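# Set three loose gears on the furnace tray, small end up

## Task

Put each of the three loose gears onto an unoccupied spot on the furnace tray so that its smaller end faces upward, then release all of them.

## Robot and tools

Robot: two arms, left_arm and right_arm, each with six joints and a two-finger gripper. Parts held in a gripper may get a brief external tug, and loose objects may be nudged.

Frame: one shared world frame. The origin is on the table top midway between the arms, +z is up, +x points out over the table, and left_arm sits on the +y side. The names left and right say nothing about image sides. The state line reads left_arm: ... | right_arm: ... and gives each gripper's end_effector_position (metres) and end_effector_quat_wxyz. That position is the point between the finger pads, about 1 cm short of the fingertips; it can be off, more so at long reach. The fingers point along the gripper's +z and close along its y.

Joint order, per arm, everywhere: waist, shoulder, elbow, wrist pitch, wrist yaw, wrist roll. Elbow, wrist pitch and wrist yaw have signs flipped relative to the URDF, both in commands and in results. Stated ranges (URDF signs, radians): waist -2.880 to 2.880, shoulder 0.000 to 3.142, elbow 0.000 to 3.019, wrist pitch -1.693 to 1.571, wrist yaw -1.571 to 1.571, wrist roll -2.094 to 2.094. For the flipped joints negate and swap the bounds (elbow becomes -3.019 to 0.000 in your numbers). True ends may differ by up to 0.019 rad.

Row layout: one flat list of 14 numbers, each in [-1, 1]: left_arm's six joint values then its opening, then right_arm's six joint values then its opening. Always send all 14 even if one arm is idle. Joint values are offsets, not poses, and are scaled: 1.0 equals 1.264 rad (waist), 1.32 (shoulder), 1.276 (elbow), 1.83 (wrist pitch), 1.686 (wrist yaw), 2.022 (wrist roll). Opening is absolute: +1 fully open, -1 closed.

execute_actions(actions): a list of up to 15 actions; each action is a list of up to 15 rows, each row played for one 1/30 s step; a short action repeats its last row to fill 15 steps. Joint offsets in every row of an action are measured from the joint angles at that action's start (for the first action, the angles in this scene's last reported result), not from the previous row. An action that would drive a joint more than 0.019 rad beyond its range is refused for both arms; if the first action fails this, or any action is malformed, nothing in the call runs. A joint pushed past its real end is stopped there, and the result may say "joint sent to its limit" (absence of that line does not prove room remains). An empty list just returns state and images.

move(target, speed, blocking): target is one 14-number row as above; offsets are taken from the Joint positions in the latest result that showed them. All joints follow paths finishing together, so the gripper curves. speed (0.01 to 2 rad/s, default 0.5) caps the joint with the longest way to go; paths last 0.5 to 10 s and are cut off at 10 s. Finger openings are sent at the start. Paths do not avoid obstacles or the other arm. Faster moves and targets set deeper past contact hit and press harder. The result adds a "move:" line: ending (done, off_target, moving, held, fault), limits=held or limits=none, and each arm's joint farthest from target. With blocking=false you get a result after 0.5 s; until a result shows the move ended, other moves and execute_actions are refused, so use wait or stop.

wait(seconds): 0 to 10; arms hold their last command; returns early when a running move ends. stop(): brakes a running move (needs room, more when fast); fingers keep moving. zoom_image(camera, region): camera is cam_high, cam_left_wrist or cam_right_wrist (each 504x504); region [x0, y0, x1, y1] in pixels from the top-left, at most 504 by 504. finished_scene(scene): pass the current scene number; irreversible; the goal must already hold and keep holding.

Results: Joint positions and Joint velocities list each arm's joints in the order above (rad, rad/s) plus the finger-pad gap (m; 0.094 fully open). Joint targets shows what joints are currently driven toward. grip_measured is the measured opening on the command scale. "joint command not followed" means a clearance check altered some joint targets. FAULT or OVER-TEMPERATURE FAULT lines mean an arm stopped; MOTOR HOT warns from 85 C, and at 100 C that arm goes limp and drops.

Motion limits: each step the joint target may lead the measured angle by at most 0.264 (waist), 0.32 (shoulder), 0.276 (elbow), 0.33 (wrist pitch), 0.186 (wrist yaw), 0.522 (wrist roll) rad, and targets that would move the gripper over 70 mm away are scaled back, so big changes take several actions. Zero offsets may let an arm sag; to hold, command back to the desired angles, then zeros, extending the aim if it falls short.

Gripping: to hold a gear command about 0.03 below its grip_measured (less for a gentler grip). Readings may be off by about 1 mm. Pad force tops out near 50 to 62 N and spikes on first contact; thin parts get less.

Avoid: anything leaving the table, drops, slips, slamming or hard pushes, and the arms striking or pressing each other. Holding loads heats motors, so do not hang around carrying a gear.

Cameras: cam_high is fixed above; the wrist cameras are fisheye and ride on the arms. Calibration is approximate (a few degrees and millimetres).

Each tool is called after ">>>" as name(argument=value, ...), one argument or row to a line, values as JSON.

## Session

>>> execute_actions(
  actions=[],
)

Scene clock: 0.00 s.
left_arm: end_effector_position=(+0.3538, +0.0072, +0.1764) grip_measured=+1.000 end_effector_quat_wxyz=(-0.182, +0.355, +0.777, -0.487) | right_arm: end_effector_position=(+0.0684, -0.7260, +0.3243) grip_measured=+1.000 end_effector_quat_wxyz=(-0.169, -0.288, +0.940, -0.075)
Joint names: [waist, shoulder, elbow, wrist pitch, wrist yaw, wrist roll]
Joint positions: left_arm=[-0.461  1.847 -1.428  1.632 -1.027  0.618  0.094] | right_arm=[-1.102  1.383 -1.495  1.565 -0.354 -1.78   0.094]
Joint velocities: left_arm=[-0.005 -0.005  0.002  0.017  0.037  0.022  0.   ] | right_arm=[-0.005 -0.015 -0.017  0.002  0.022 -0.037  0.   ]
Joint targets: left_arm=[-0.461 1.843 -1.451 1.633 -1.027 0.618] | right_arm=[-1.102 1.380 -1.524 1.563 -0.354 -1.780]
camera_calibration (this result's frames):
cam_left_wrist: T_world_to_cam=[[-0.375249, -0.261508, 0.88927, -0.027807], [-0.17474, 0.962134, 0.2092, 0.02236], [-0.910304, -0.076889, -0.406736, 0.519888], [0, 0, 0, 1]] pos_world=[0.466729, 0.0111886, 0.231507]
cam_right_wrist: T_world_to_cam=[[0.567543, -0.822691, 0.0327821, -0.646274], [-0.468398, -0.289872, 0.834612, -0.442289], [-0.677125, -0.489033, -0.549862, -0.00589124], [0, 0, 0, 1]] pos_world=[0.155632, -0.662773, 0.387087]

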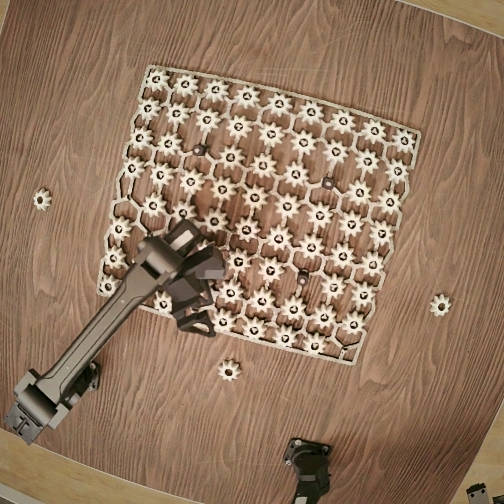

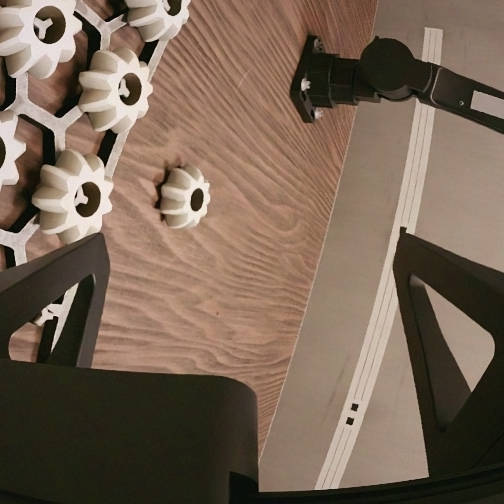

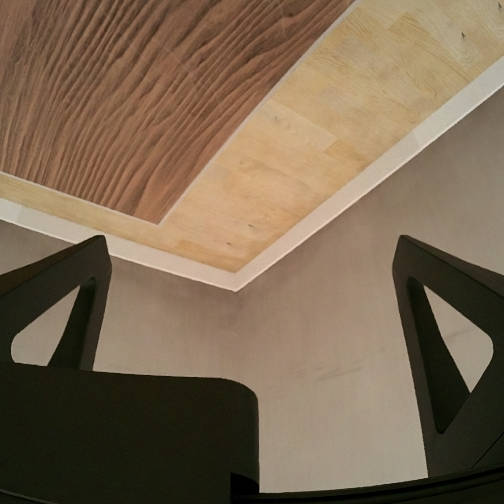

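>>> zoom_image(
  camera="cam_high",
  region=[85,55,435,385],
)

Region (85, 55, 435, 385) of cam_high's 504x504 image, scaled by 1.440, with more detail than that image has; it fills the top 475 rows of this view, and the rest is white.

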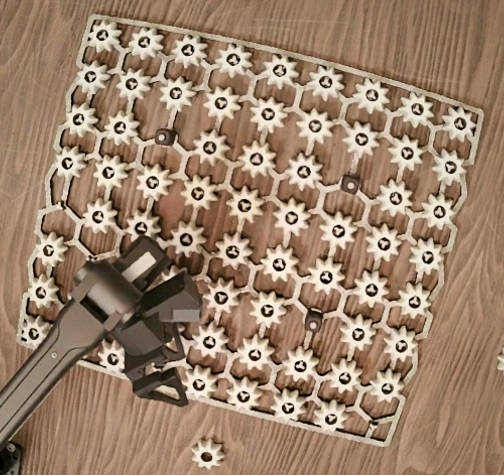

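>>> zoom_image(
  camera="cam_high",
  region=[85,150,245,310],
)

>>> zoom_image(
  camera="cam_high",
  region=[260,250,420,390],
)

Region (85, 150, 245, 310) of cam_high's 504x504 image, scaled by 3.150, with more detail than that image has.

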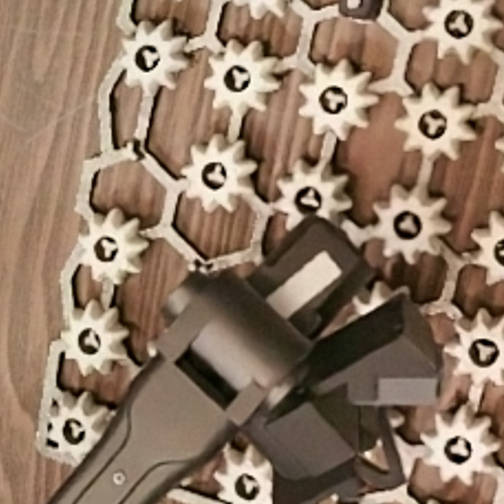

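Region (260, 250, 420, 390) of cam_high's 504x504 image, scaled by 3.150, with more detail than that image has; it fills the top 441 rows of this view, and the rest is white.

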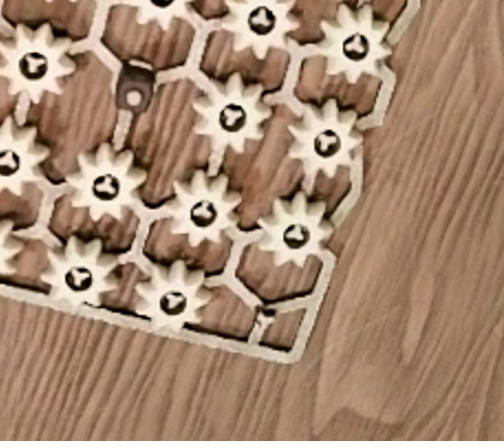

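>>> zoom_image(
  camera="cam_left_wrist",
  region=[0,20,300,280],
)

>>> zoom_image(
  camera="cam_high",
  region=[10,170,90,230],
)

>>> zoom_image(
  camera="cam_high",
  region=[400,275,480,335],
)

>>> zoom_image(
  camera="cam_high",
  region=[190,320,290,400],
)

Region (0, 20, 300, 280) of cam_left_wrist's 504x504 image, scaled by 1.680, with more detail than that image has; it fills the top 437 rows of this view, and the rest is white.

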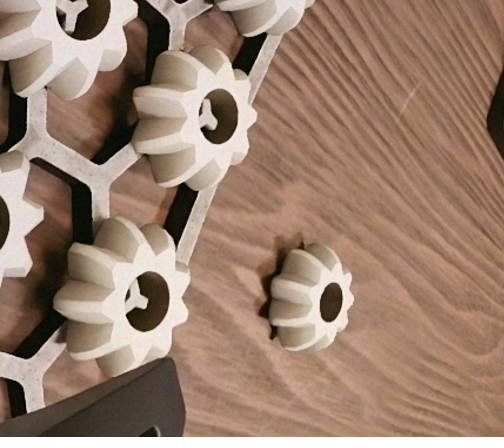

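Region (10, 170, 90, 230) of cam_high's 504x504 image, scaled by 6.300, with more detail than that image has; it fills the top 378 rows of this view, and the rest is white.

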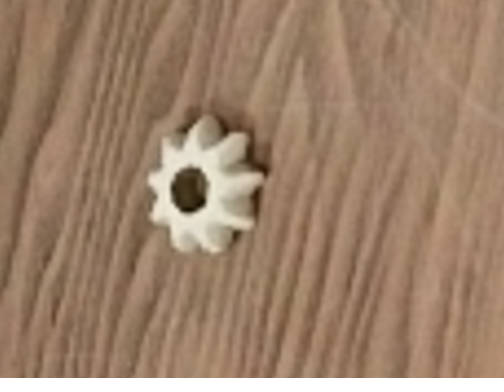

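Region (400, 275, 480, 335) of cam_high's 504x504 image, scaled by 6.300, with more detail than that image has; it fills the top 378 rows of this view, and the rest is white.

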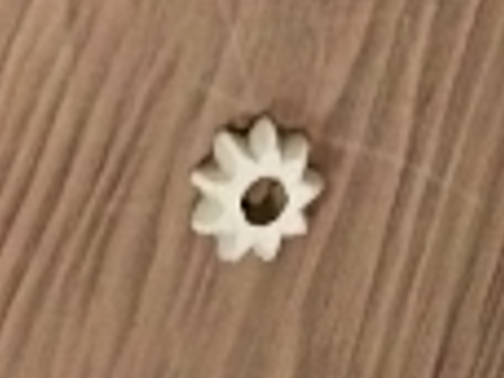

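Region (190, 320, 290, 400) of cam_high's 504x504 image, scaled by 5.040, with more detail than that image has; it fills the top 403 rows of this view, and the rest is white.

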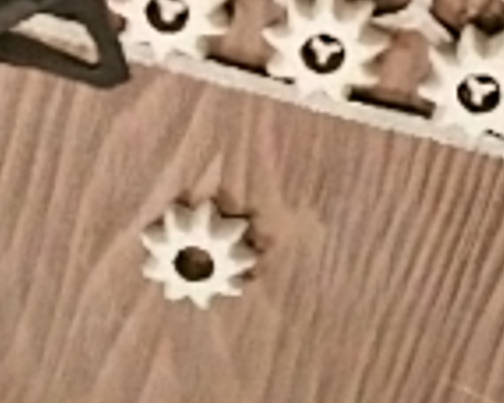

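>>> move(
  target=[-0.566,-0.245,0.155,-0.218,0.609,-0.207,0.6, 0.622,0.318,-0.074,-0.143,0.21,0.683,0.6],
  speed=0.9,
)

Scene clock: 9.17 s.
left_arm: end_effector_position=(+0.1702, -0.0572, +0.1466) grip_measured=+0.602 end_effector_quat_wxyz=(+0.004, +0.661, +0.750, -0.003) | right_arm: end_effector_position=(+0.4598, -0.5074, +0.1430) grip_measured=+0.602 end_effector_quat_wxyz=(-0.000, -0.021, +1.000, -0.001)
Joint names: [waist, shoulder, elbow, wrist pitch, wrist yaw, wrist roll]
Joint positions: left_arm=[-1.178  1.547 -1.232  1.245 -0.002  0.214  0.075] | right_arm=[-0.307  1.793 -1.539  1.316 -0.002 -0.411  0.075]
Joint velocities: left_arm=[-0.005 -0.005  0.002 -0.002  0.007  0.022  0.001] | right_arm=[ 0.005 -0.015 -0.007  0.002  0.037 -0.022  0.001]
Joint targets: left_arm=[-1.176 1.524 -1.230 1.233 0.000 0.199] | right_arm=[-0.316 1.803 -1.590 1.303 0.000 -0.399]
move: off_target (left_arm, right_arm); limits=none; left_arm: farthest joint: the shoulder, 0.023 radians from its target (0.323 radians at the start); right_arm: farthest joint: the elbow, 0.051 radians from its target (0.094 radians at the start)
camera_calibration (this result's frames):
cam_left_wrist: T_world_to_cam=[[-0.993088, -0.117118, 0.00766434, 0.155641], [-0.0908479, 0.808391, 0.581593, -0.0191378], [-0.0743111, 0.576877, -0.813444, 0.290365], [0, 0, 0, 1]] pos_world=[0.174404, -0.133806, 0.246133]
cam_right_wrist: T_world_to_cam=[[0.0466016, -0.998877, -0.00853062, -0.526581], [-0.813289, -0.0428989, 0.580277, 0.276032], [-0.579991, -0.020104, -0.814375, 0.497428], [0, 0, 0, 1]] pos_world=[0.537537, -0.504147, 0.240426]

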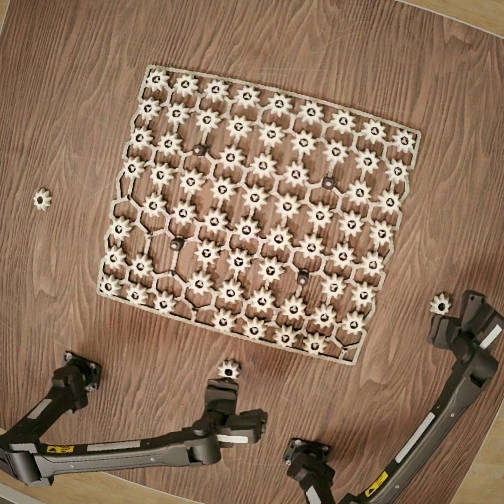

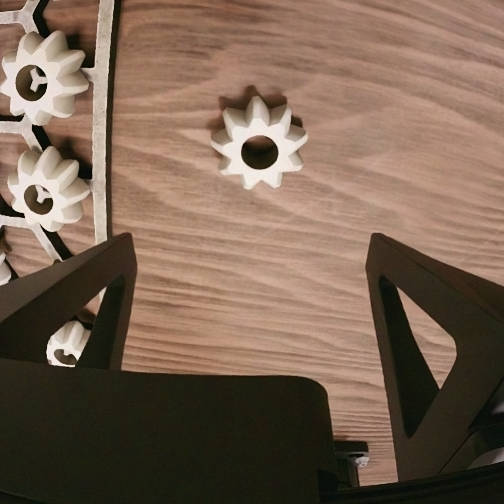

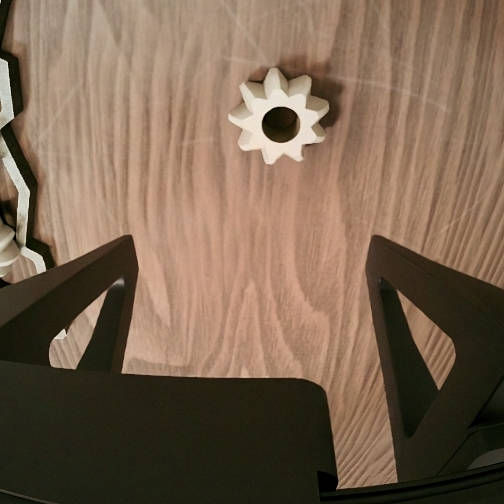

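>>> zoom_image(
  camera="cam_high",
  region=[90,170,290,340],
)

>>> zoom_image(
  camera="cam_left_wrist",
  region=[180,70,340,210],
)

>>> zoom_image(
  camera="cam_right_wrist",
  region=[200,50,360,190],
)

Region (90, 170, 290, 340) of cam_high's 504x504 image, scaled by 2.520, with more detail than that image has; it fills the top 428 rows of this view, and the rest is white.

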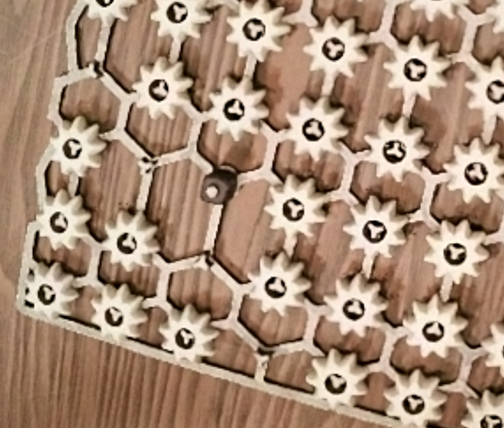

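Region (180, 70, 340, 210) of cam_left_wrist's 504x504 image, scaled by 3.150, with more detail than that image has; it fills the top 441 rows of this view, and the rest is white.

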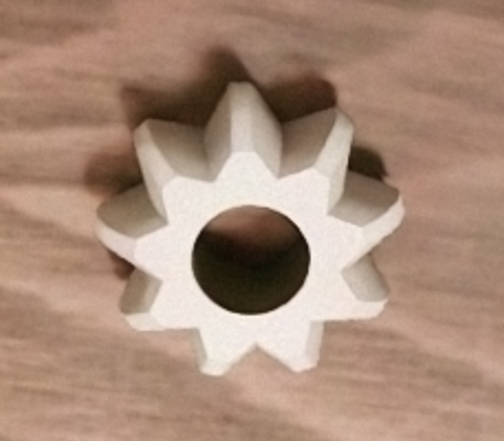

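Region (200, 50, 360, 190) of cam_right_wrist's 504x504 image, scaled by 3.150, with more detail than that image has; it fills the top 441 rows of this view, and the rest is white.

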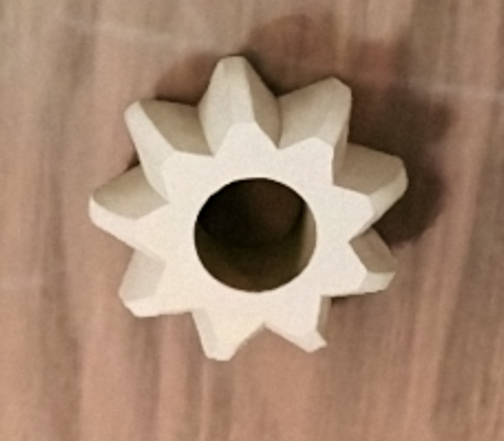

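>>> move(
  target=[-0.003,0.0894,0.149,-0.169,0,0.082,0.6, -0.022,0.110,0.076,-0.138,0,0.035,0.6],
  speed=0.5,
)

Scene clock: 16.43 s.
left_arm: end_effector_position=(+0.1660, -0.0454, +0.0358) grip_measured=+0.602 end_effector_quat_wxyz=(+0.002, +0.716, +0.698, -0.002) | right_arm: end_effector_position=(+0.4662, -0.5216, +0.0316) grip_measured=+0.602 end_effector_quat_wxyz=(-0.003, +0.019, +1.000, +0.000)
Joint names: [waist, shoulder, elbow, wrist pitch, wrist yaw, wrist roll]
Joint positions: left_arm=[-1.178  1.653 -1.037  0.949 -0.002  0.365  0.075] | right_arm=[-0.326  1.931 -1.431  1.077 -0.002 -0.351  0.075]
Joint velocities: left_arm=[-0.005 -0.005  0.012 -0.002 -0.007 -0.066 -0.001] | right_arm=[-0.005 -0.005  0.002  0.007  0.007 -0.051 -0.001]
Joint targets: left_arm=[-1.182 1.665 -1.042 0.936 -0.002 0.380] | right_arm=[-0.334 1.938 -1.442 1.064 -0.002 -0.340]
move: done; limits=none; left_arm: farthest joint: the wrist roll, 0.015 radians from its target (0.166 radians at the start); right_arm: farthest joint: the wrist pitch, 0.013 radians from its target (0.253 radians at the start)
camera_calibration (this result's frames):
cam_left_wrist: T_world_to_cam=[[-0.999392, 0.0340104, 0.00762198, 0.16164], [0.0320415, 0.810449, 0.584932, 0.0149044], [0.0137166, 0.584821, -0.811046, 0.178835], [0, 0, 0, 1]] pos_world=[0.158611, -0.122163, 0.135093]
cam_right_wrist: T_world_to_cam=[[-0.0327805, -0.999403, -0.0108958, -0.505209], [-0.810477, 0.0202012, 0.585422, 0.376653], [-0.584852, 0.0280212, -0.810656, 0.437414], [0, 0, 0, 1]] pos_world=[0.544531, -0.524773, 0.128587]

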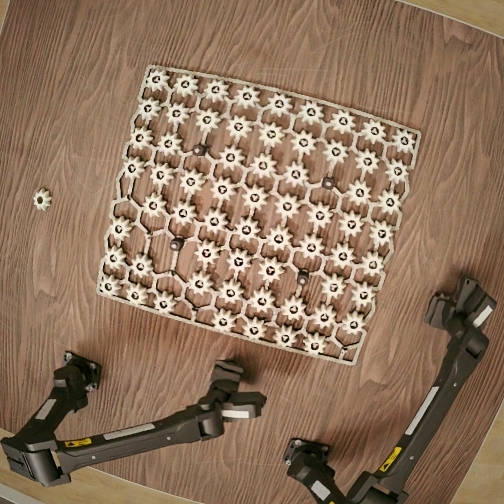

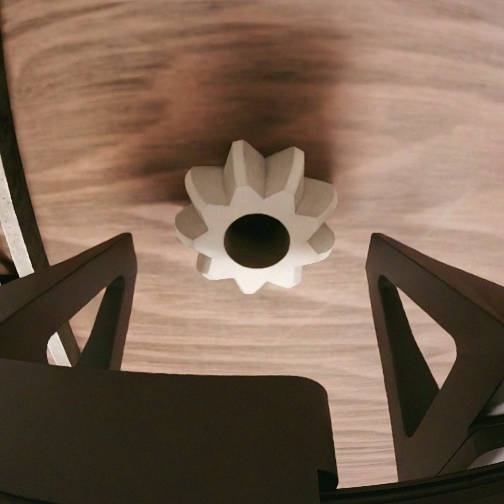

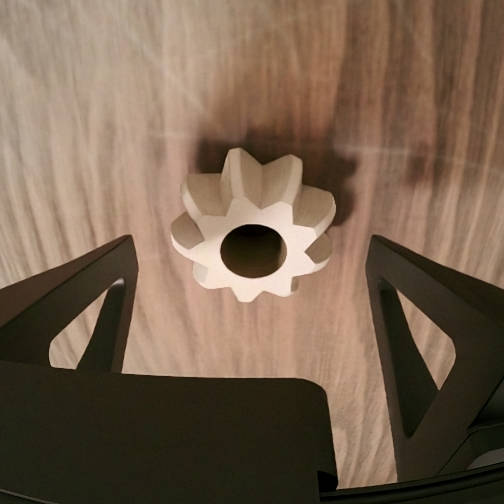

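>>> zoom_image(
  camera="cam_left_wrist",
  region=[120,120,390,320],
)

>>> zoom_image(
  camera="cam_right_wrist",
  region=[120,120,390,320],
)

Region (120, 120, 390, 320) of cam_left_wrist's 504x504 image, scaled by 1.867, with more detail than that image has; it fills the top 373 rows of this view, and the rest is white.

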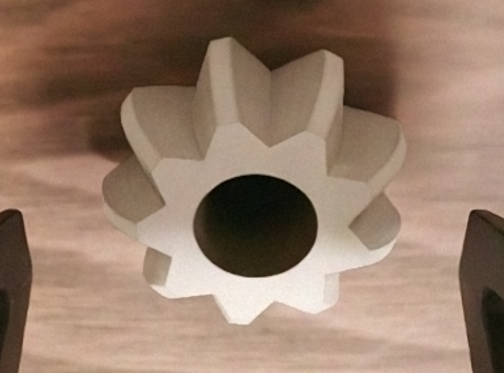

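Region (120, 120, 390, 320) of cam_right_wrist's 504x504 image, scaled by 1.867, with more detail than that image has; it fills the top 373 rows of this view, and the rest is white.

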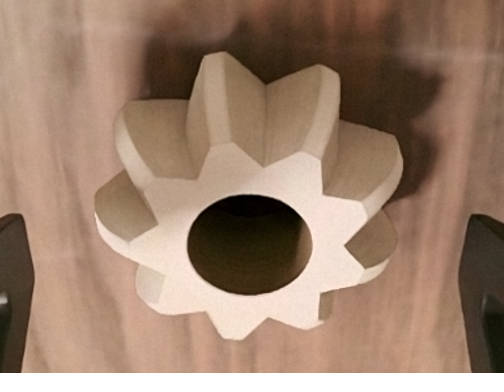

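>>> move(
  target=[-0.004,0.038,0.014,-0.0415,0,0.004,0.6, 0,0.0265,0.0,-0.027,0,0.003,0.6],
  speed=0.2,
)

Scene clock: 19.33 s.
left_arm: end_effector_position=(+0.1673, -0.0491, +0.0178) grip_measured=+0.602 end_effector_quat_wxyz=(+0.009, +0.716, +0.698, -0.005) | right_arm: end_effector_position=(+0.4716, -0.5238, +0.0226) grip_measured=+0.602 end_effector_quat_wxyz=(+0.005, +0.019, +1.000, -0.003)
Joint names: [waist, shoulder, elbow, wrist pitch, wrist yaw, wrist roll]
Joint positions: left_arm=[-1.178  1.684 -1.019  0.886 -0.002  0.365  0.075] | right_arm=[-0.326  1.946 -1.427  1.041 -0.002 -0.351  0.075]
Joint velocities: left_arm=[-0.005 -0.015  0.012  0.007  0.007 -0.022 -0.   ] | right_arm=[-0.015 -0.015 -0.007  0.012 -0.007 -0.007 -0.002]
Joint targets: left_arm=[-1.183 1.703 -1.019 0.873 -0.002 0.373] | right_arm=[-0.326 1.967 -1.431 1.027 -0.002 -0.345]
move: done; limits=none; left_arm: farthest joint: the shoulder, 0.020 radians from its target (0.050 radians at the start); right_arm: farthest joint: the shoulder, 0.020 radians from its target (0.035 radians at the start)
camera_calibration (this result's frames):
cam_left_wrist: T_world_to_cam=[[-0.999403, 0.0344587, 0.00246102, 0.163302], [0.0296233, 0.81815, 0.574242, 0.0293281], [0.0177742, 0.573972, -0.818682, 0.16525], [0, 0, 0, 1]] pos_world=[0.159398, -0.124471, 0.118044]
cam_right_wrist: T_world_to_cam=[[-0.0326531, -0.999455, -0.00478615, -0.507549], [-0.819877, 0.0240468, 0.572035, 0.393102], [-0.571608, 0.0226028, -0.820215, 0.424391], [0, 0, 0, 1]] pos_world=[0.548307, -0.526318, 0.120795]

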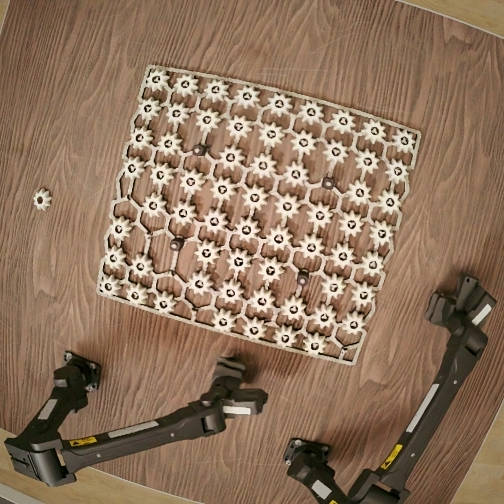

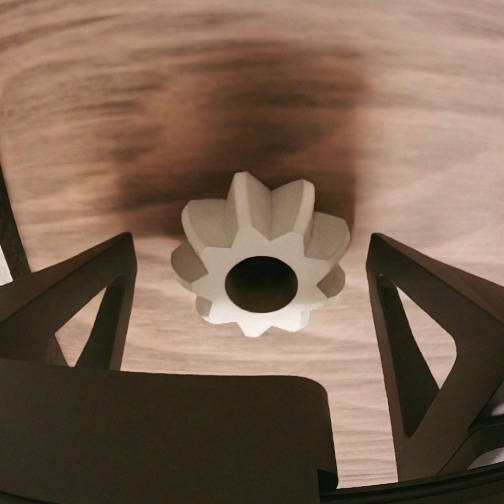

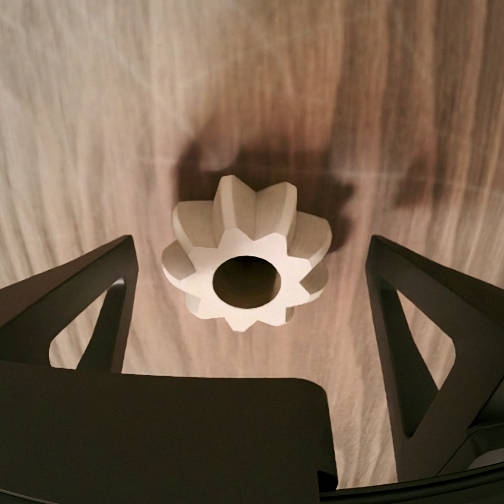

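>>> move(
  target=[-0.004,0.0235,0,0.013,0,0.004,0.6, 0,0.027,-0.003,0.0126,0,0.003,0.6],
  speed=0.1,
)

Scene clock: 21.23 s.
left_arm: end_effector_position=(+0.1659, -0.0452, +0.0148) grip_measured=+0.602 end_effector_quat_wxyz=(-0.001, +0.716, +0.698, -0.001) | right_arm: end_effector_position=(+0.4672, -0.5220, +0.0142) grip_measured=+0.602 end_effector_quat_wxyz=(-0.008, +0.019, +1.000, +0.002)
Joint names: [waist, shoulder, elbow, wrist pitch, wrist yaw, wrist roll]
Joint positions: left_arm=[-1.178  1.691 -1.019  0.899 -0.002  0.365  0.075] | right_arm=[-0.326  1.962 -1.427  1.053 -0.002 -0.351  0.075]
Joint velocities: left_arm=[-0.005 -0.015  0.002  0.012  0.051  0.022 -0.001] | right_arm=[-0.015 -0.015  0.012 -0.002 -0.066  0.007 -0.   ]
Joint targets: left_arm=[-1.183 1.715 -1.019 0.910 -0.002 0.373] | right_arm=[-0.326 1.982 -1.431 1.064 -0.002 -0.345]
move: off_target (left_arm); limits=none; left_arm: farthest joint: the shoulder, 0.024 radians from its target (0.031 radians at the start); right_arm: farthest joint: the shoulder, 0.020 radians from its target (0.035 radians at the start)
camera_calibration (this result's frames):
cam_left_wrist: T_world_to_cam=[[-0.99936, 0.0343378, 0.00998925, 0.161683], [0.0336185, 0.806845, 0.589806, 0.0265327], [0.0121929, 0.589764, -0.807483, 0.162044], [0, 0, 0, 1]] pos_world=[0.158712, -0.122527, 0.113584]
cam_right_wrist: T_world_to_cam=[[-0.0329015, -0.999354, -0.0144805, -0.505626], [-0.804859, 0.0179028, 0.593195, 0.383696], [-0.592553, 0.0311718, -0.804928, 0.429034], [0, 0, 0, 1]] pos_world=[0.546411, -0.525543, 0.110413]

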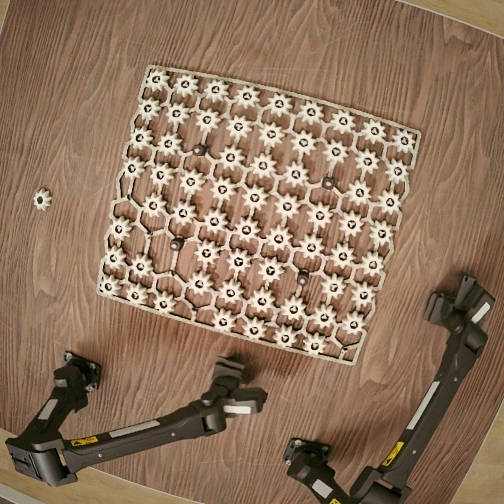

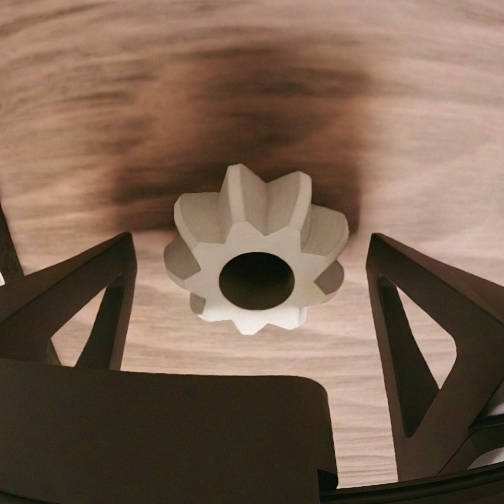

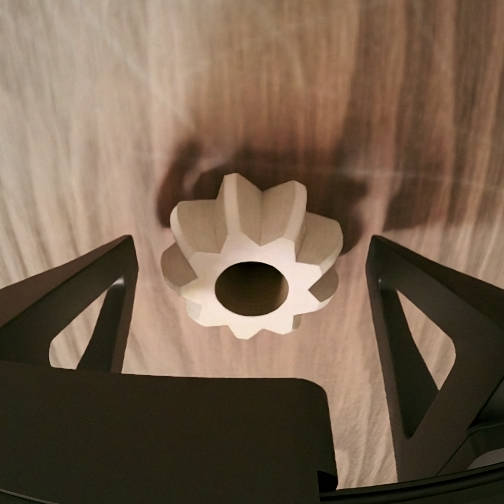

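>>> execute_actions(
  actions=[
    [[-0.004,0.0227,0,0.006,0,0.004,0.55,0,0.017,-0.003,0.006,0,0.003,0.55],[-0.004,0.0227,0,0.006,0,0.004,0.5,0,0.017,-0.003,0.006,0,0.003,0.5],[-0.004,0.0227,0,0.006,0,0.004,0.45,0,0.017,-0.003,0.006,0,0.003,0.45],[-0.004,0.0227,0,0.006,0,0.004,0.4,0,0.017,-0.003,0.006,0,0.003,0.4],[-0.004,0.0227,0,0.006,0,0.004,0.36,0,0.017,-0.003,0.006,0,0.003,0.36],[-0.004,0.0227,0,0.006,0,0.004,0.33,0,0.017,-0.003,0.006,0,0.003,0.33],[-0.004,0.0227,0,0.006,0,0.004,0.3,0,0.017,-0.003,0.006,0,0.003,0.3],[-0.004,0.0227,0,0.006,0,0.004,0.28,0,0.017,-0.003,0.006,0,0.003,0.28],[-0.004,0.0227,0,0.006,0,0.004,0.26,0,0.017,-0.003,0.006,0,0.003,0.26],[-0.004,0.0227,0,0.006,0,0.004,0.245,0,0.017,-0.003,0.006,0,0.003,0.245],[-0.004,0.0227,0,0.006,0,0.004,0.23,0,0.017,-0.003,0.006,0,0.003,0.23],[-0.004,0.0227,0,0.006,0,0.004,0.22,0,0.017,-0.003,0.006,0,0.003,0.22],[-0.004,0.0227,0,0.006,0,0.004,0.21,0,0.017,-0.003,0.006,0,0.003,0.21],[-0.004,0.0227,0,0.006,0,0.004,0.2,0,0.017,-0.003,0.006,0,0.003,0.2]],
    [[0,0.015,0,0,0,0,0.19,0,0.012,-0.003,0,0,0,0.19],[0,0.015,0,0,0,0,0.18,0,0.012,-0.003,0,0,0,0.18],[0,0.015,0,0,0,0,0.175,0,0.012,-0.003,0,0,0,0.175],[0,0.015,0,0,0,0,0.17,0,0.012,-0.003,0,0,0,0.17],[0,0.015,0,0,0,0,0.165,0,0.012,-0.003,0,0,0,0.165],[0,0.015,0,0,0,0,0.16,0,0.012,-0.003,0,0,0,0.16],[0,0.015,0,0,0,0,0.155,0,0.012,-0.003,0,0,0,0.155],[0,0.015,0,0,0,0,0.15,0,0.012,-0.003,0,0,0,0.15],[0,0.015,0,0,0,0,0.145,0,0.012,-0.003,0,0,0,0.145],[0,0.015,0,0,0,0,0.14,0,0.012,-0.003,0,0,0,0.14]],
  ],
)

Scene clock: 23.33 s.
left_arm: end_effector_position=(+0.1654, -0.0446, +0.0124) grip_measured=+0.173 end_effector_quat_wxyz=(-0.004, +0.716, +0.698, -0.000) | right_arm: end_effector_position=(+0.4670, -0.5217, +0.0142) grip_measured=+0.158 end_effector_quat_wxyz=(-0.009, +0.019, +1.000, +0.003)
Joint names: [waist, shoulder, elbow, wrist pitch, wrist yaw, wrist roll]
Joint positions: left_arm=[-1.178  1.697 -1.019  0.9   -0.004  0.365  0.055] | right_arm=[-0.326  1.962 -1.427  1.054 -0.    -0.351  0.054]
Joint velocities: left_arm=[-0.005 -0.005  0.007 -0.002 -0.007 -0.037 -0.001] | right_arm=[ 0.005 -0.005 -0.017  0.007  0.022 -0.051 -0.   ]
Joint targets: left_arm=[-1.178 1.716 -1.019 0.900 -0.003 0.365] | right_arm=[-0.326 1.978 -1.431 1.054 -0.000 -0.351]
camera_calibration (this result's frames):
cam_left_wrist: T_world_to_cam=[[-0.999315, 0.03427, 0.0139945, 0.161062], [0.0358812, 0.803816, 0.593795, 0.0268876], [0.00910034, 0.59389, -0.804494, 0.16045], [0, 0, 0, 1]] pos_world=[0.158527, -0.122422, 0.110862]
cam_right_wrist: T_world_to_cam=[[-0.0329311, -0.99933, -0.0159513, -0.505297], [-0.804488, 0.0170334, 0.593725, 0.382904], [-0.593056, 0.0323846, -0.80451, 0.429781], [0, 0, 0, 1]] pos_world=[0.546286, -0.525399, 0.110363]

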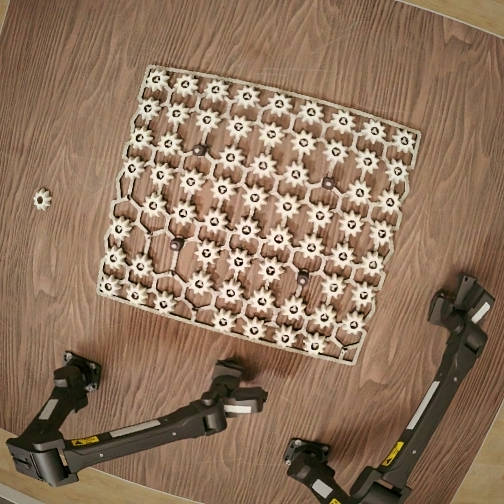

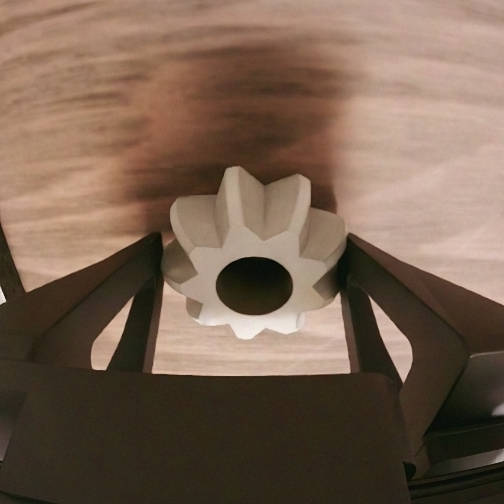

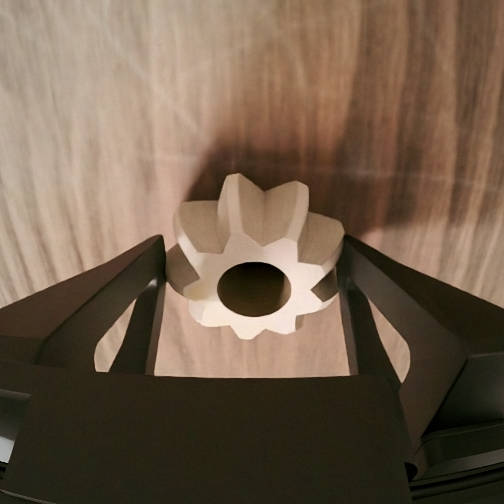

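>>> move(
  target=[0,-0.187,-0.1215,0.186,0,0,0.14, 0,-0.099,-0.107,0.114,0,0,0.125],
  speed=0.4,
)

Scene clock: 27.27 s.
left_arm: end_effector_position=(+0.1566, -0.0196, +0.1339) grip_measured=+0.173 end_effector_quat_wxyz=(-0.009, +0.716, +0.698, +0.002) | right_arm: end_effector_position=(+0.4608, -0.5192, +0.0949) grip_measured=+0.156 end_effector_quat_wxyz=(-0.016, +0.019, +1.000, +0.006)
Joint names: [waist, shoulder, elbow, wrist pitch, wrist yaw, wrist roll]
Joint positions: left_arm=[-1.178  1.475 -1.116  1.23  -0.004  0.365  0.055] | right_arm=[-0.326  1.865 -1.511  1.251 -0.    -0.351  0.054]
Joint velocities: left_arm=[ 0.005 -0.005  0.017  0.002 -0.051  0.007 -0.   ] | right_arm=[ 0.005 -0.005  0.012  0.007 -0.007  0.022 -0.   ]
Joint targets: left_arm=[-1.178 1.450 -1.174 1.240 -0.004 0.365] | right_arm=[-0.326 1.831 -1.564 1.263 -0.000 -0.351]
move: off_target (left_arm, right_arm); limits=none; left_arm: farthest joint: the elbow, 0.058 radians from its target (0.155 radians at the start); right_arm: farthest joint: the elbow, 0.052 radians from its target (0.136 radians at the start)
camera_calibration (this result's frames):
cam_left_wrist: T_world_to_cam=[[-0.999251, 0.0340898, 0.0183133, 0.149097], [0.0382384, 0.797146, 0.602575, -0.0666593], [0.00594328, 0.602824, -0.797852, 0.243192], [0, 0, 0, 1]] pos_world=[0.150089, -0.0985474, 0.231468]
cam_right_wrist: T_world_to_cam=[[-0.0332166, -0.999214, -0.0216561, -0.500966], [-0.795381, 0.0133074, 0.605964, 0.322704], [-0.6052, 0.0373529, -0.795197, 0.498284], [0, 0, 0, 1]] pos_world=[0.541593, -0.523479, 0.189838]

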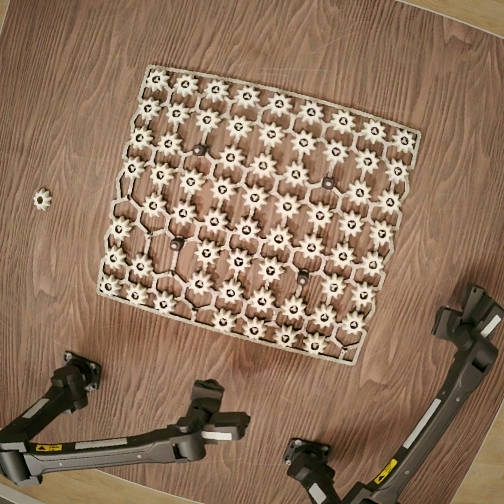

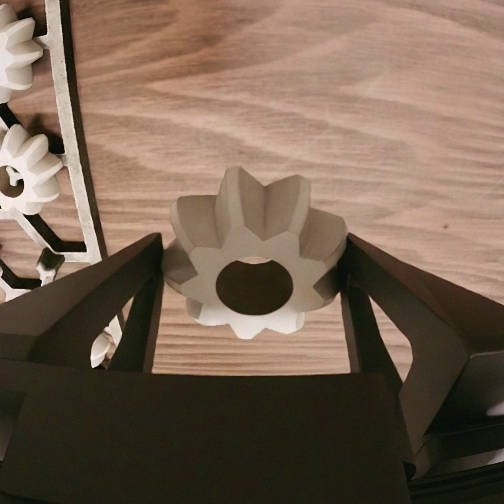

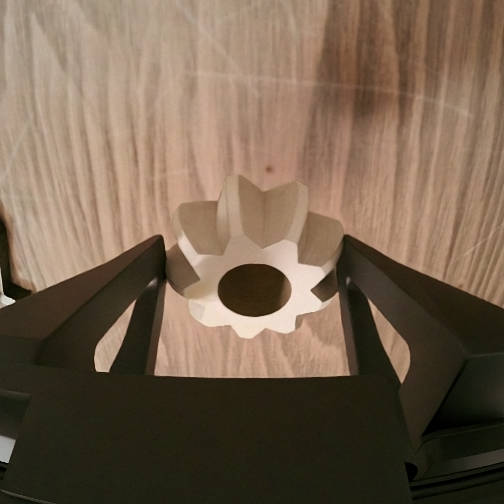

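>>> move(
  target=[0.332,-0.016,-0.056,0.004,0,-0.193,0.14, 0.340,-0.444,0.420,-0.0175,0,-0.189,0.125],
  speed=0.6,
)

Scene clock: 29.47 s.
left_arm: end_effector_position=(+0.3036, +0.0678, +0.1359) grip_measured=+0.173 end_effector_quat_wxyz=(-0.006, +0.389, +0.921, +0.001) | right_arm: end_effector_position=(+0.2985, -0.2967, +0.1379) grip_measured=+0.156 end_effector_quat_wxyz=(-0.004, -0.374, +0.927, +0.001)
Joint names: [waist, shoulder, elbow, wrist pitch, wrist yaw, wrist roll]
Joint positions: left_arm=[-0.755  1.475 -1.121  1.23  -0.003 -0.01   0.055] | right_arm=[ 0.107  1.301 -0.954  1.231 -0.    -0.722  0.054]
Joint velocities: left_arm=[-0.005 -0.005  0.022 -0.002 -0.037 -0.051 -0.001] | right_arm=[-0.005 -0.015  0.002  0.007 -0.022 -0.007 -0.   ]
Joint targets: left_arm=[-0.758 1.454 -1.187 1.237 -0.004 -0.025] | right_arm=[0.103 1.280 -0.975 1.219 -0.000 -0.733]
move: off_target (left_arm, right_arm); limits=none; left_arm: farthest joint: the elbow, 0.066 radians from its target (0.072 radians at the start); right_arm: farthest joint: the shoulder, 0.022 radians from its target (0.587 radians at the start)
camera_calibration (this result's frames):
cam_left_wrist: T_world_to_cam=[[-0.721875, -0.691935, 0.01111, 0.258995], [-0.54867, 0.582048, 0.600151, 0.0499401], [-0.421732, 0.427138, -0.799809, 0.333277], [0, 0, 0, 1]] pos_world=[0.354916, 0.00778432, 0.233709]
cam_right_wrist: T_world_to_cam=[[0.697308, -0.716622, -0.0146674, -0.418298], [-0.575459, -0.571915, 0.584603, -0.0717167], [-0.427327, -0.399207, -0.811187, 0.245474], [0, 0, 0, 1]] pos_world=[0.35531, -0.242782, 0.234916]

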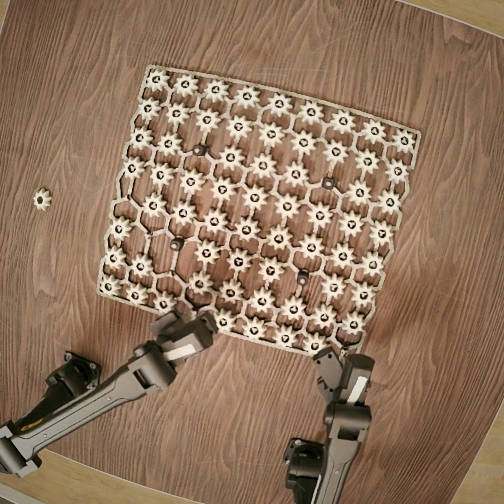

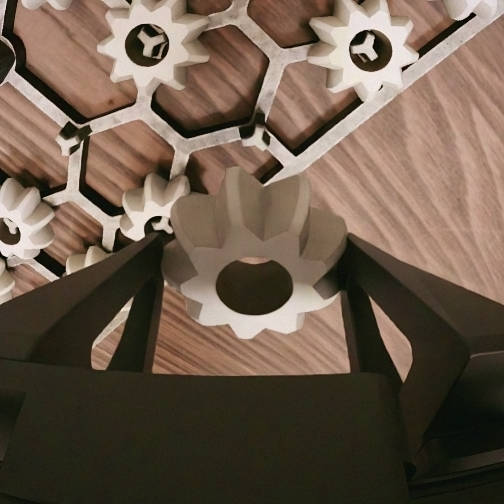

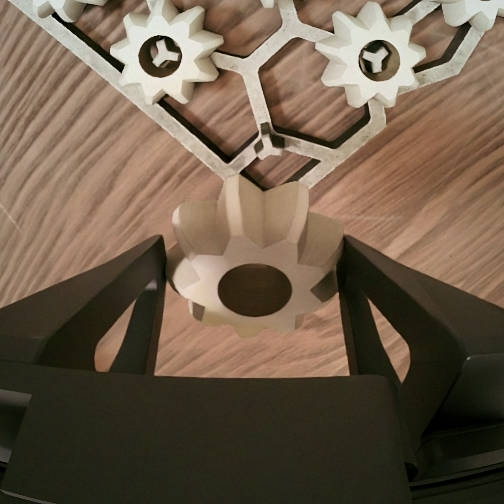

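>>> zoom_image(
  camera="cam_left_wrist",
  region=[200,80,320,190],
)

>>> zoom_image(
  camera="cam_right_wrist",
  region=[210,80,330,190],
)

Region (200, 80, 320, 190) of cam_left_wrist's 504x504 image, scaled by 4.200, with more detail than that image has; it fills the top 462 rows of this view, and the rest is white.

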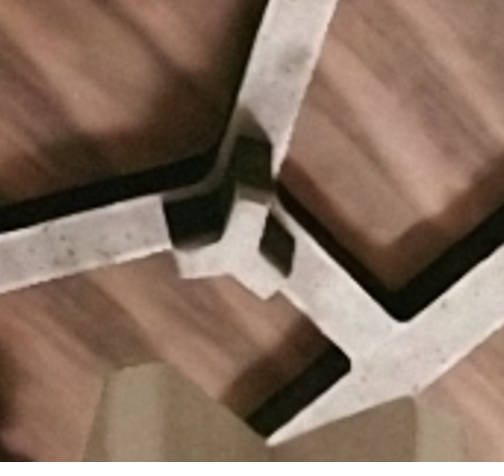

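Region (210, 80, 330, 190) of cam_right_wrist's 504x504 image, scaled by 4.200, with more detail than that image has; it fills the top 462 rows of this view, and the rest is white.

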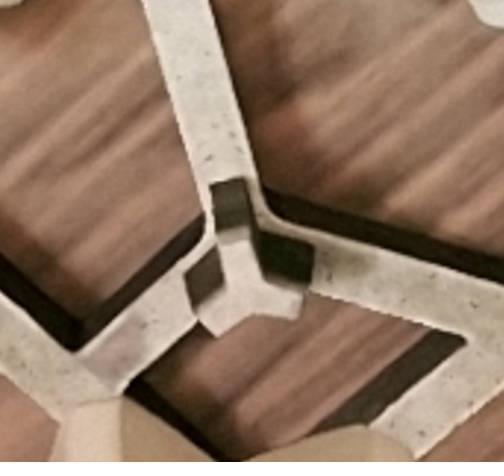

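>>> move(
  target=[-0.012,0.078,0.105,-0.139,0,0,0.14, -0.0245,0.0985,0.102,-0.149,0,0,0.125],
  speed=0.4,
)

Scene clock: 33.80 s.
left_arm: end_effector_position=(+0.2994, +0.0713, +0.0481) grip_measured=+0.173 end_effector_quat_wxyz=(-0.008, +0.389, +0.921, +0.002) | right_arm: end_effector_position=(+0.2970, -0.3040, +0.0475) grip_measured=+0.156 end_effector_quat_wxyz=(-0.009, -0.365, +0.931, +0.003)
Joint names: [waist, shoulder, elbow, wrist pitch, wrist yaw, wrist roll]
Joint positions: left_arm=[-0.757  1.575 -0.977  0.988 -0.003 -0.011  0.055] | right_arm=[ 0.086  1.429 -0.81   0.97  -0.001 -0.722  0.054]
Joint velocities: left_arm=[-0.005 -0.005  0.002 -0.017  0.022  0.037  0.001] | right_arm=[ 0.005  0.005 -0.002 -0.012  0.051 -0.022  0.   ]
Joint targets: left_arm=[-0.770 1.578 -0.988 0.976 -0.003 -0.010] | right_arm=[0.077 1.431 -0.824 0.958 -0.000 -0.722]
move: done; limits=none; left_arm: farthest joint: the waist, 0.013 radians from its target (0.015 radians at the start); right_arm: farthest joint: the elbow, 0.014 radians from its target (0.130 radians at the start)
camera_calibration (this result's frames):
cam_left_wrist: T_world_to_cam=[[-0.722643, -0.691133, 0.0110984, 0.259539], [-0.54674, 0.581344, 0.60259, 0.0976419], [-0.422922, 0.42939, -0.797974, 0.259844], [0, 0, 0, 1]] pos_world=[0.350832, 0.0110383, 0.14563]
cam_right_wrist: T_world_to_cam=[[0.682193, -0.730842, -0.0219866, -0.423307], [-0.580391, -0.559556, 0.591644, -0.0190159], [-0.444701, -0.390855, -0.805899, 0.176016], [0, 0, 0, 1]] pos_world=[0.356015, -0.251214, 0.143795]

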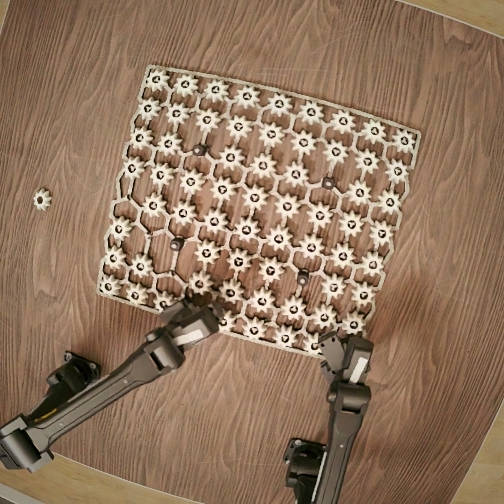

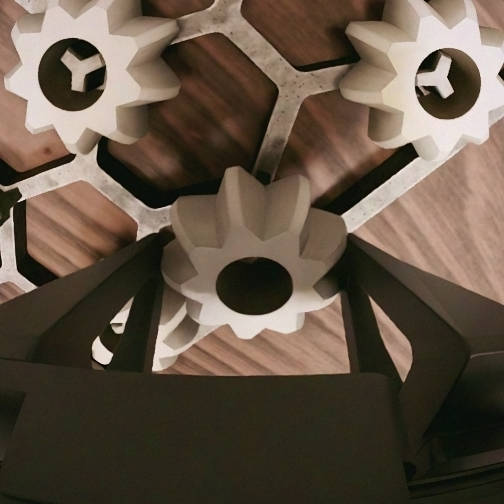

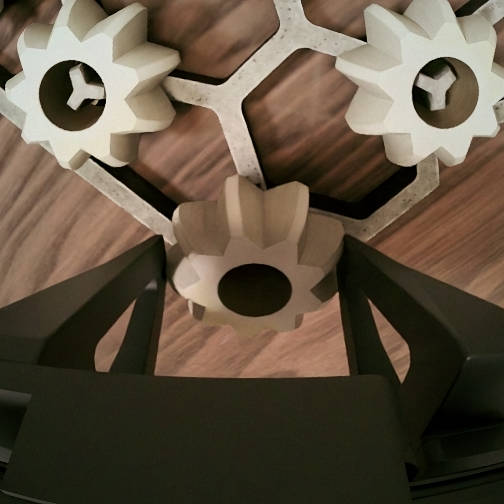

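>>> zoom_image(
  camera="cam_left_wrist",
  region=[0,20,504,240],
)

>>> zoom_image(
  camera="cam_right_wrist",
  region=[0,20,504,240],
)

Region (0, 20, 504, 240) of cam_left_wrist's 504x504 image, scaled by 1.000; it fills the top 220 rows of this view, and the rest is white.

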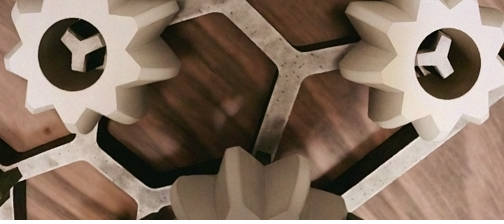

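Region (0, 20, 504, 240) of cam_right_wrist's 504x504 image, scaled by 1.000; it fills the top 220 rows of this view, and the rest is white.

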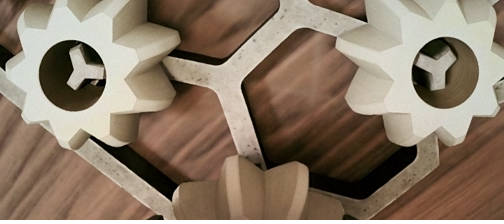

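>>> zoom_image(
  camera="cam_right_wrist",
  region=[30,50,130,150],
)

>>> zoom_image(
  camera="cam_right_wrist",
  region=[390,40,490,140],
)

Region (30, 50, 130, 150) of cam_right_wrist's 504x504 image, scaled by 5.040, with more detail than that image has.

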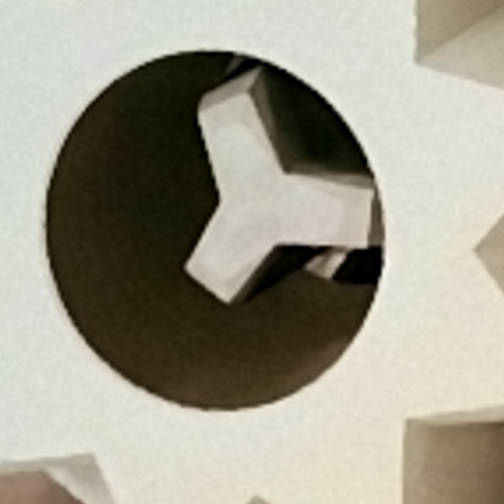

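Region (390, 40, 490, 140) of cam_right_wrist's 504x504 image, scaled by 5.040, with more detail than that image has.

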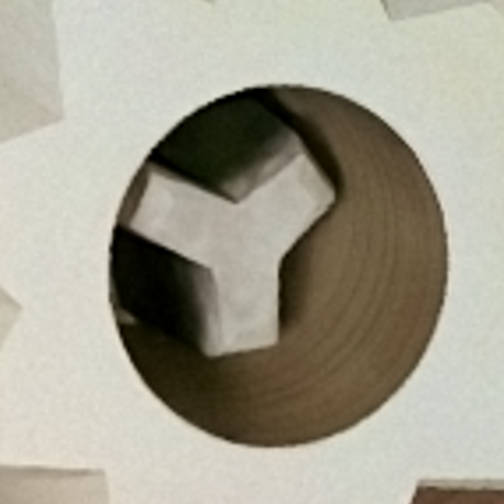

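>>> move(
  target=[-0.015,0.002,-0.009,-0.0125,0,0,0.14, -0.003,0.0015,-0.011,-0.009,0,0,0.125],
  speed=0.05,
)

Scene clock: 38.07 s.
left_arm: end_effector_position=(+0.2986, +0.0685, +0.0473) grip_measured=+0.172 end_effector_quat_wxyz=(-0.004, +0.392, +0.920, +0.000) | right_arm: end_effector_position=(+0.2967, -0.3041, +0.0466) grip_measured=+0.156 end_effector_quat_wxyz=(-0.009, -0.365, +0.931, +0.002)
Joint names: [waist, shoulder, elbow, wrist pitch, wrist yaw, wrist roll]
Joint positions: left_arm=[-0.763  1.575 -0.974  0.978 -0.003 -0.011  0.055] | right_arm=[ 0.086  1.429 -0.807  0.966 -0.001 -0.722  0.054]
Joint velocities: left_arm=[-0.005 -0.005  0.012 -0.002  0.066 -0.066 -0.001] | right_arm=[ 0.005  0.015  0.027 -0.002 -0.007 -0.066 -0.   ]
Joint targets: left_arm=[-0.776 1.577 -0.988 0.965 -0.003 -0.011] | right_arm=[0.083 1.431 -0.824 0.954 -0.001 -0.722]
move: done; limits=none; left_arm: farthest joint: the elbow, 0.014 radians from its target (0.012 radians at the start); right_arm: farthest joint: the elbow, 0.017 radians from its target (0.014 radians at the start)
camera_calibration (this result's frames):
cam_left_wrist: T_world_to_cam=[[-0.726909, -0.686644, 0.0111161, 0.258041], [-0.546471, 0.588168, 0.596178, 0.0990269], [-0.4159, 0.427292, -0.802775, 0.258379], [0, 0, 0, 1]] pos_world=[0.349147, 0.00853462, 0.145514]
cam_right_wrist: T_world_to_cam=[[0.682223, -0.730845, -0.0209415, -0.423225], [-0.58107, -0.559351, 0.591172, -0.0184572], [-0.443769, -0.391143, -0.806274, 0.17483], [0, 0, 0, 1]] pos_world=[0.355593, -0.251252, 0.143009]

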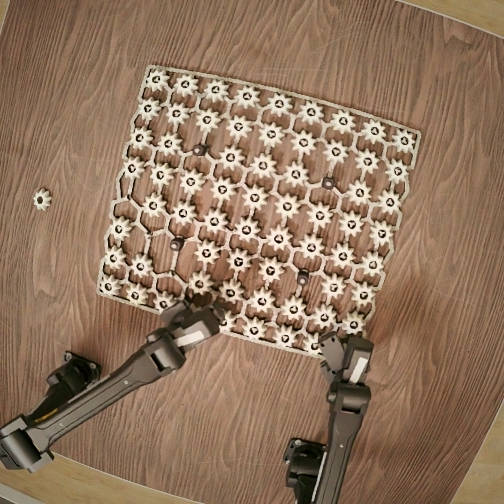

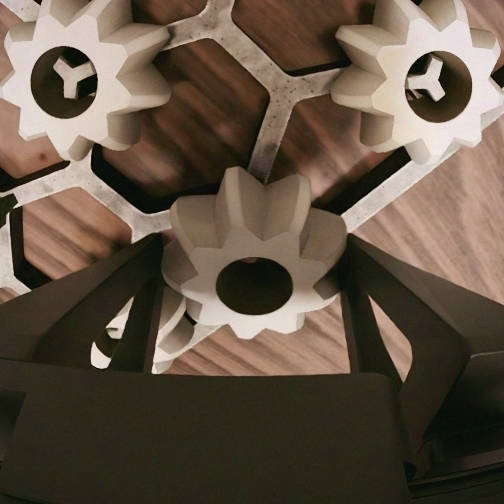

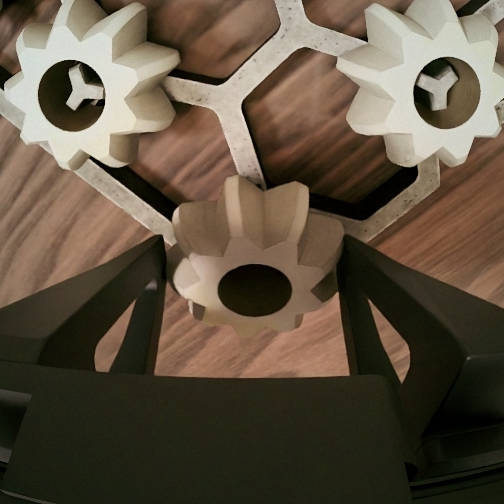

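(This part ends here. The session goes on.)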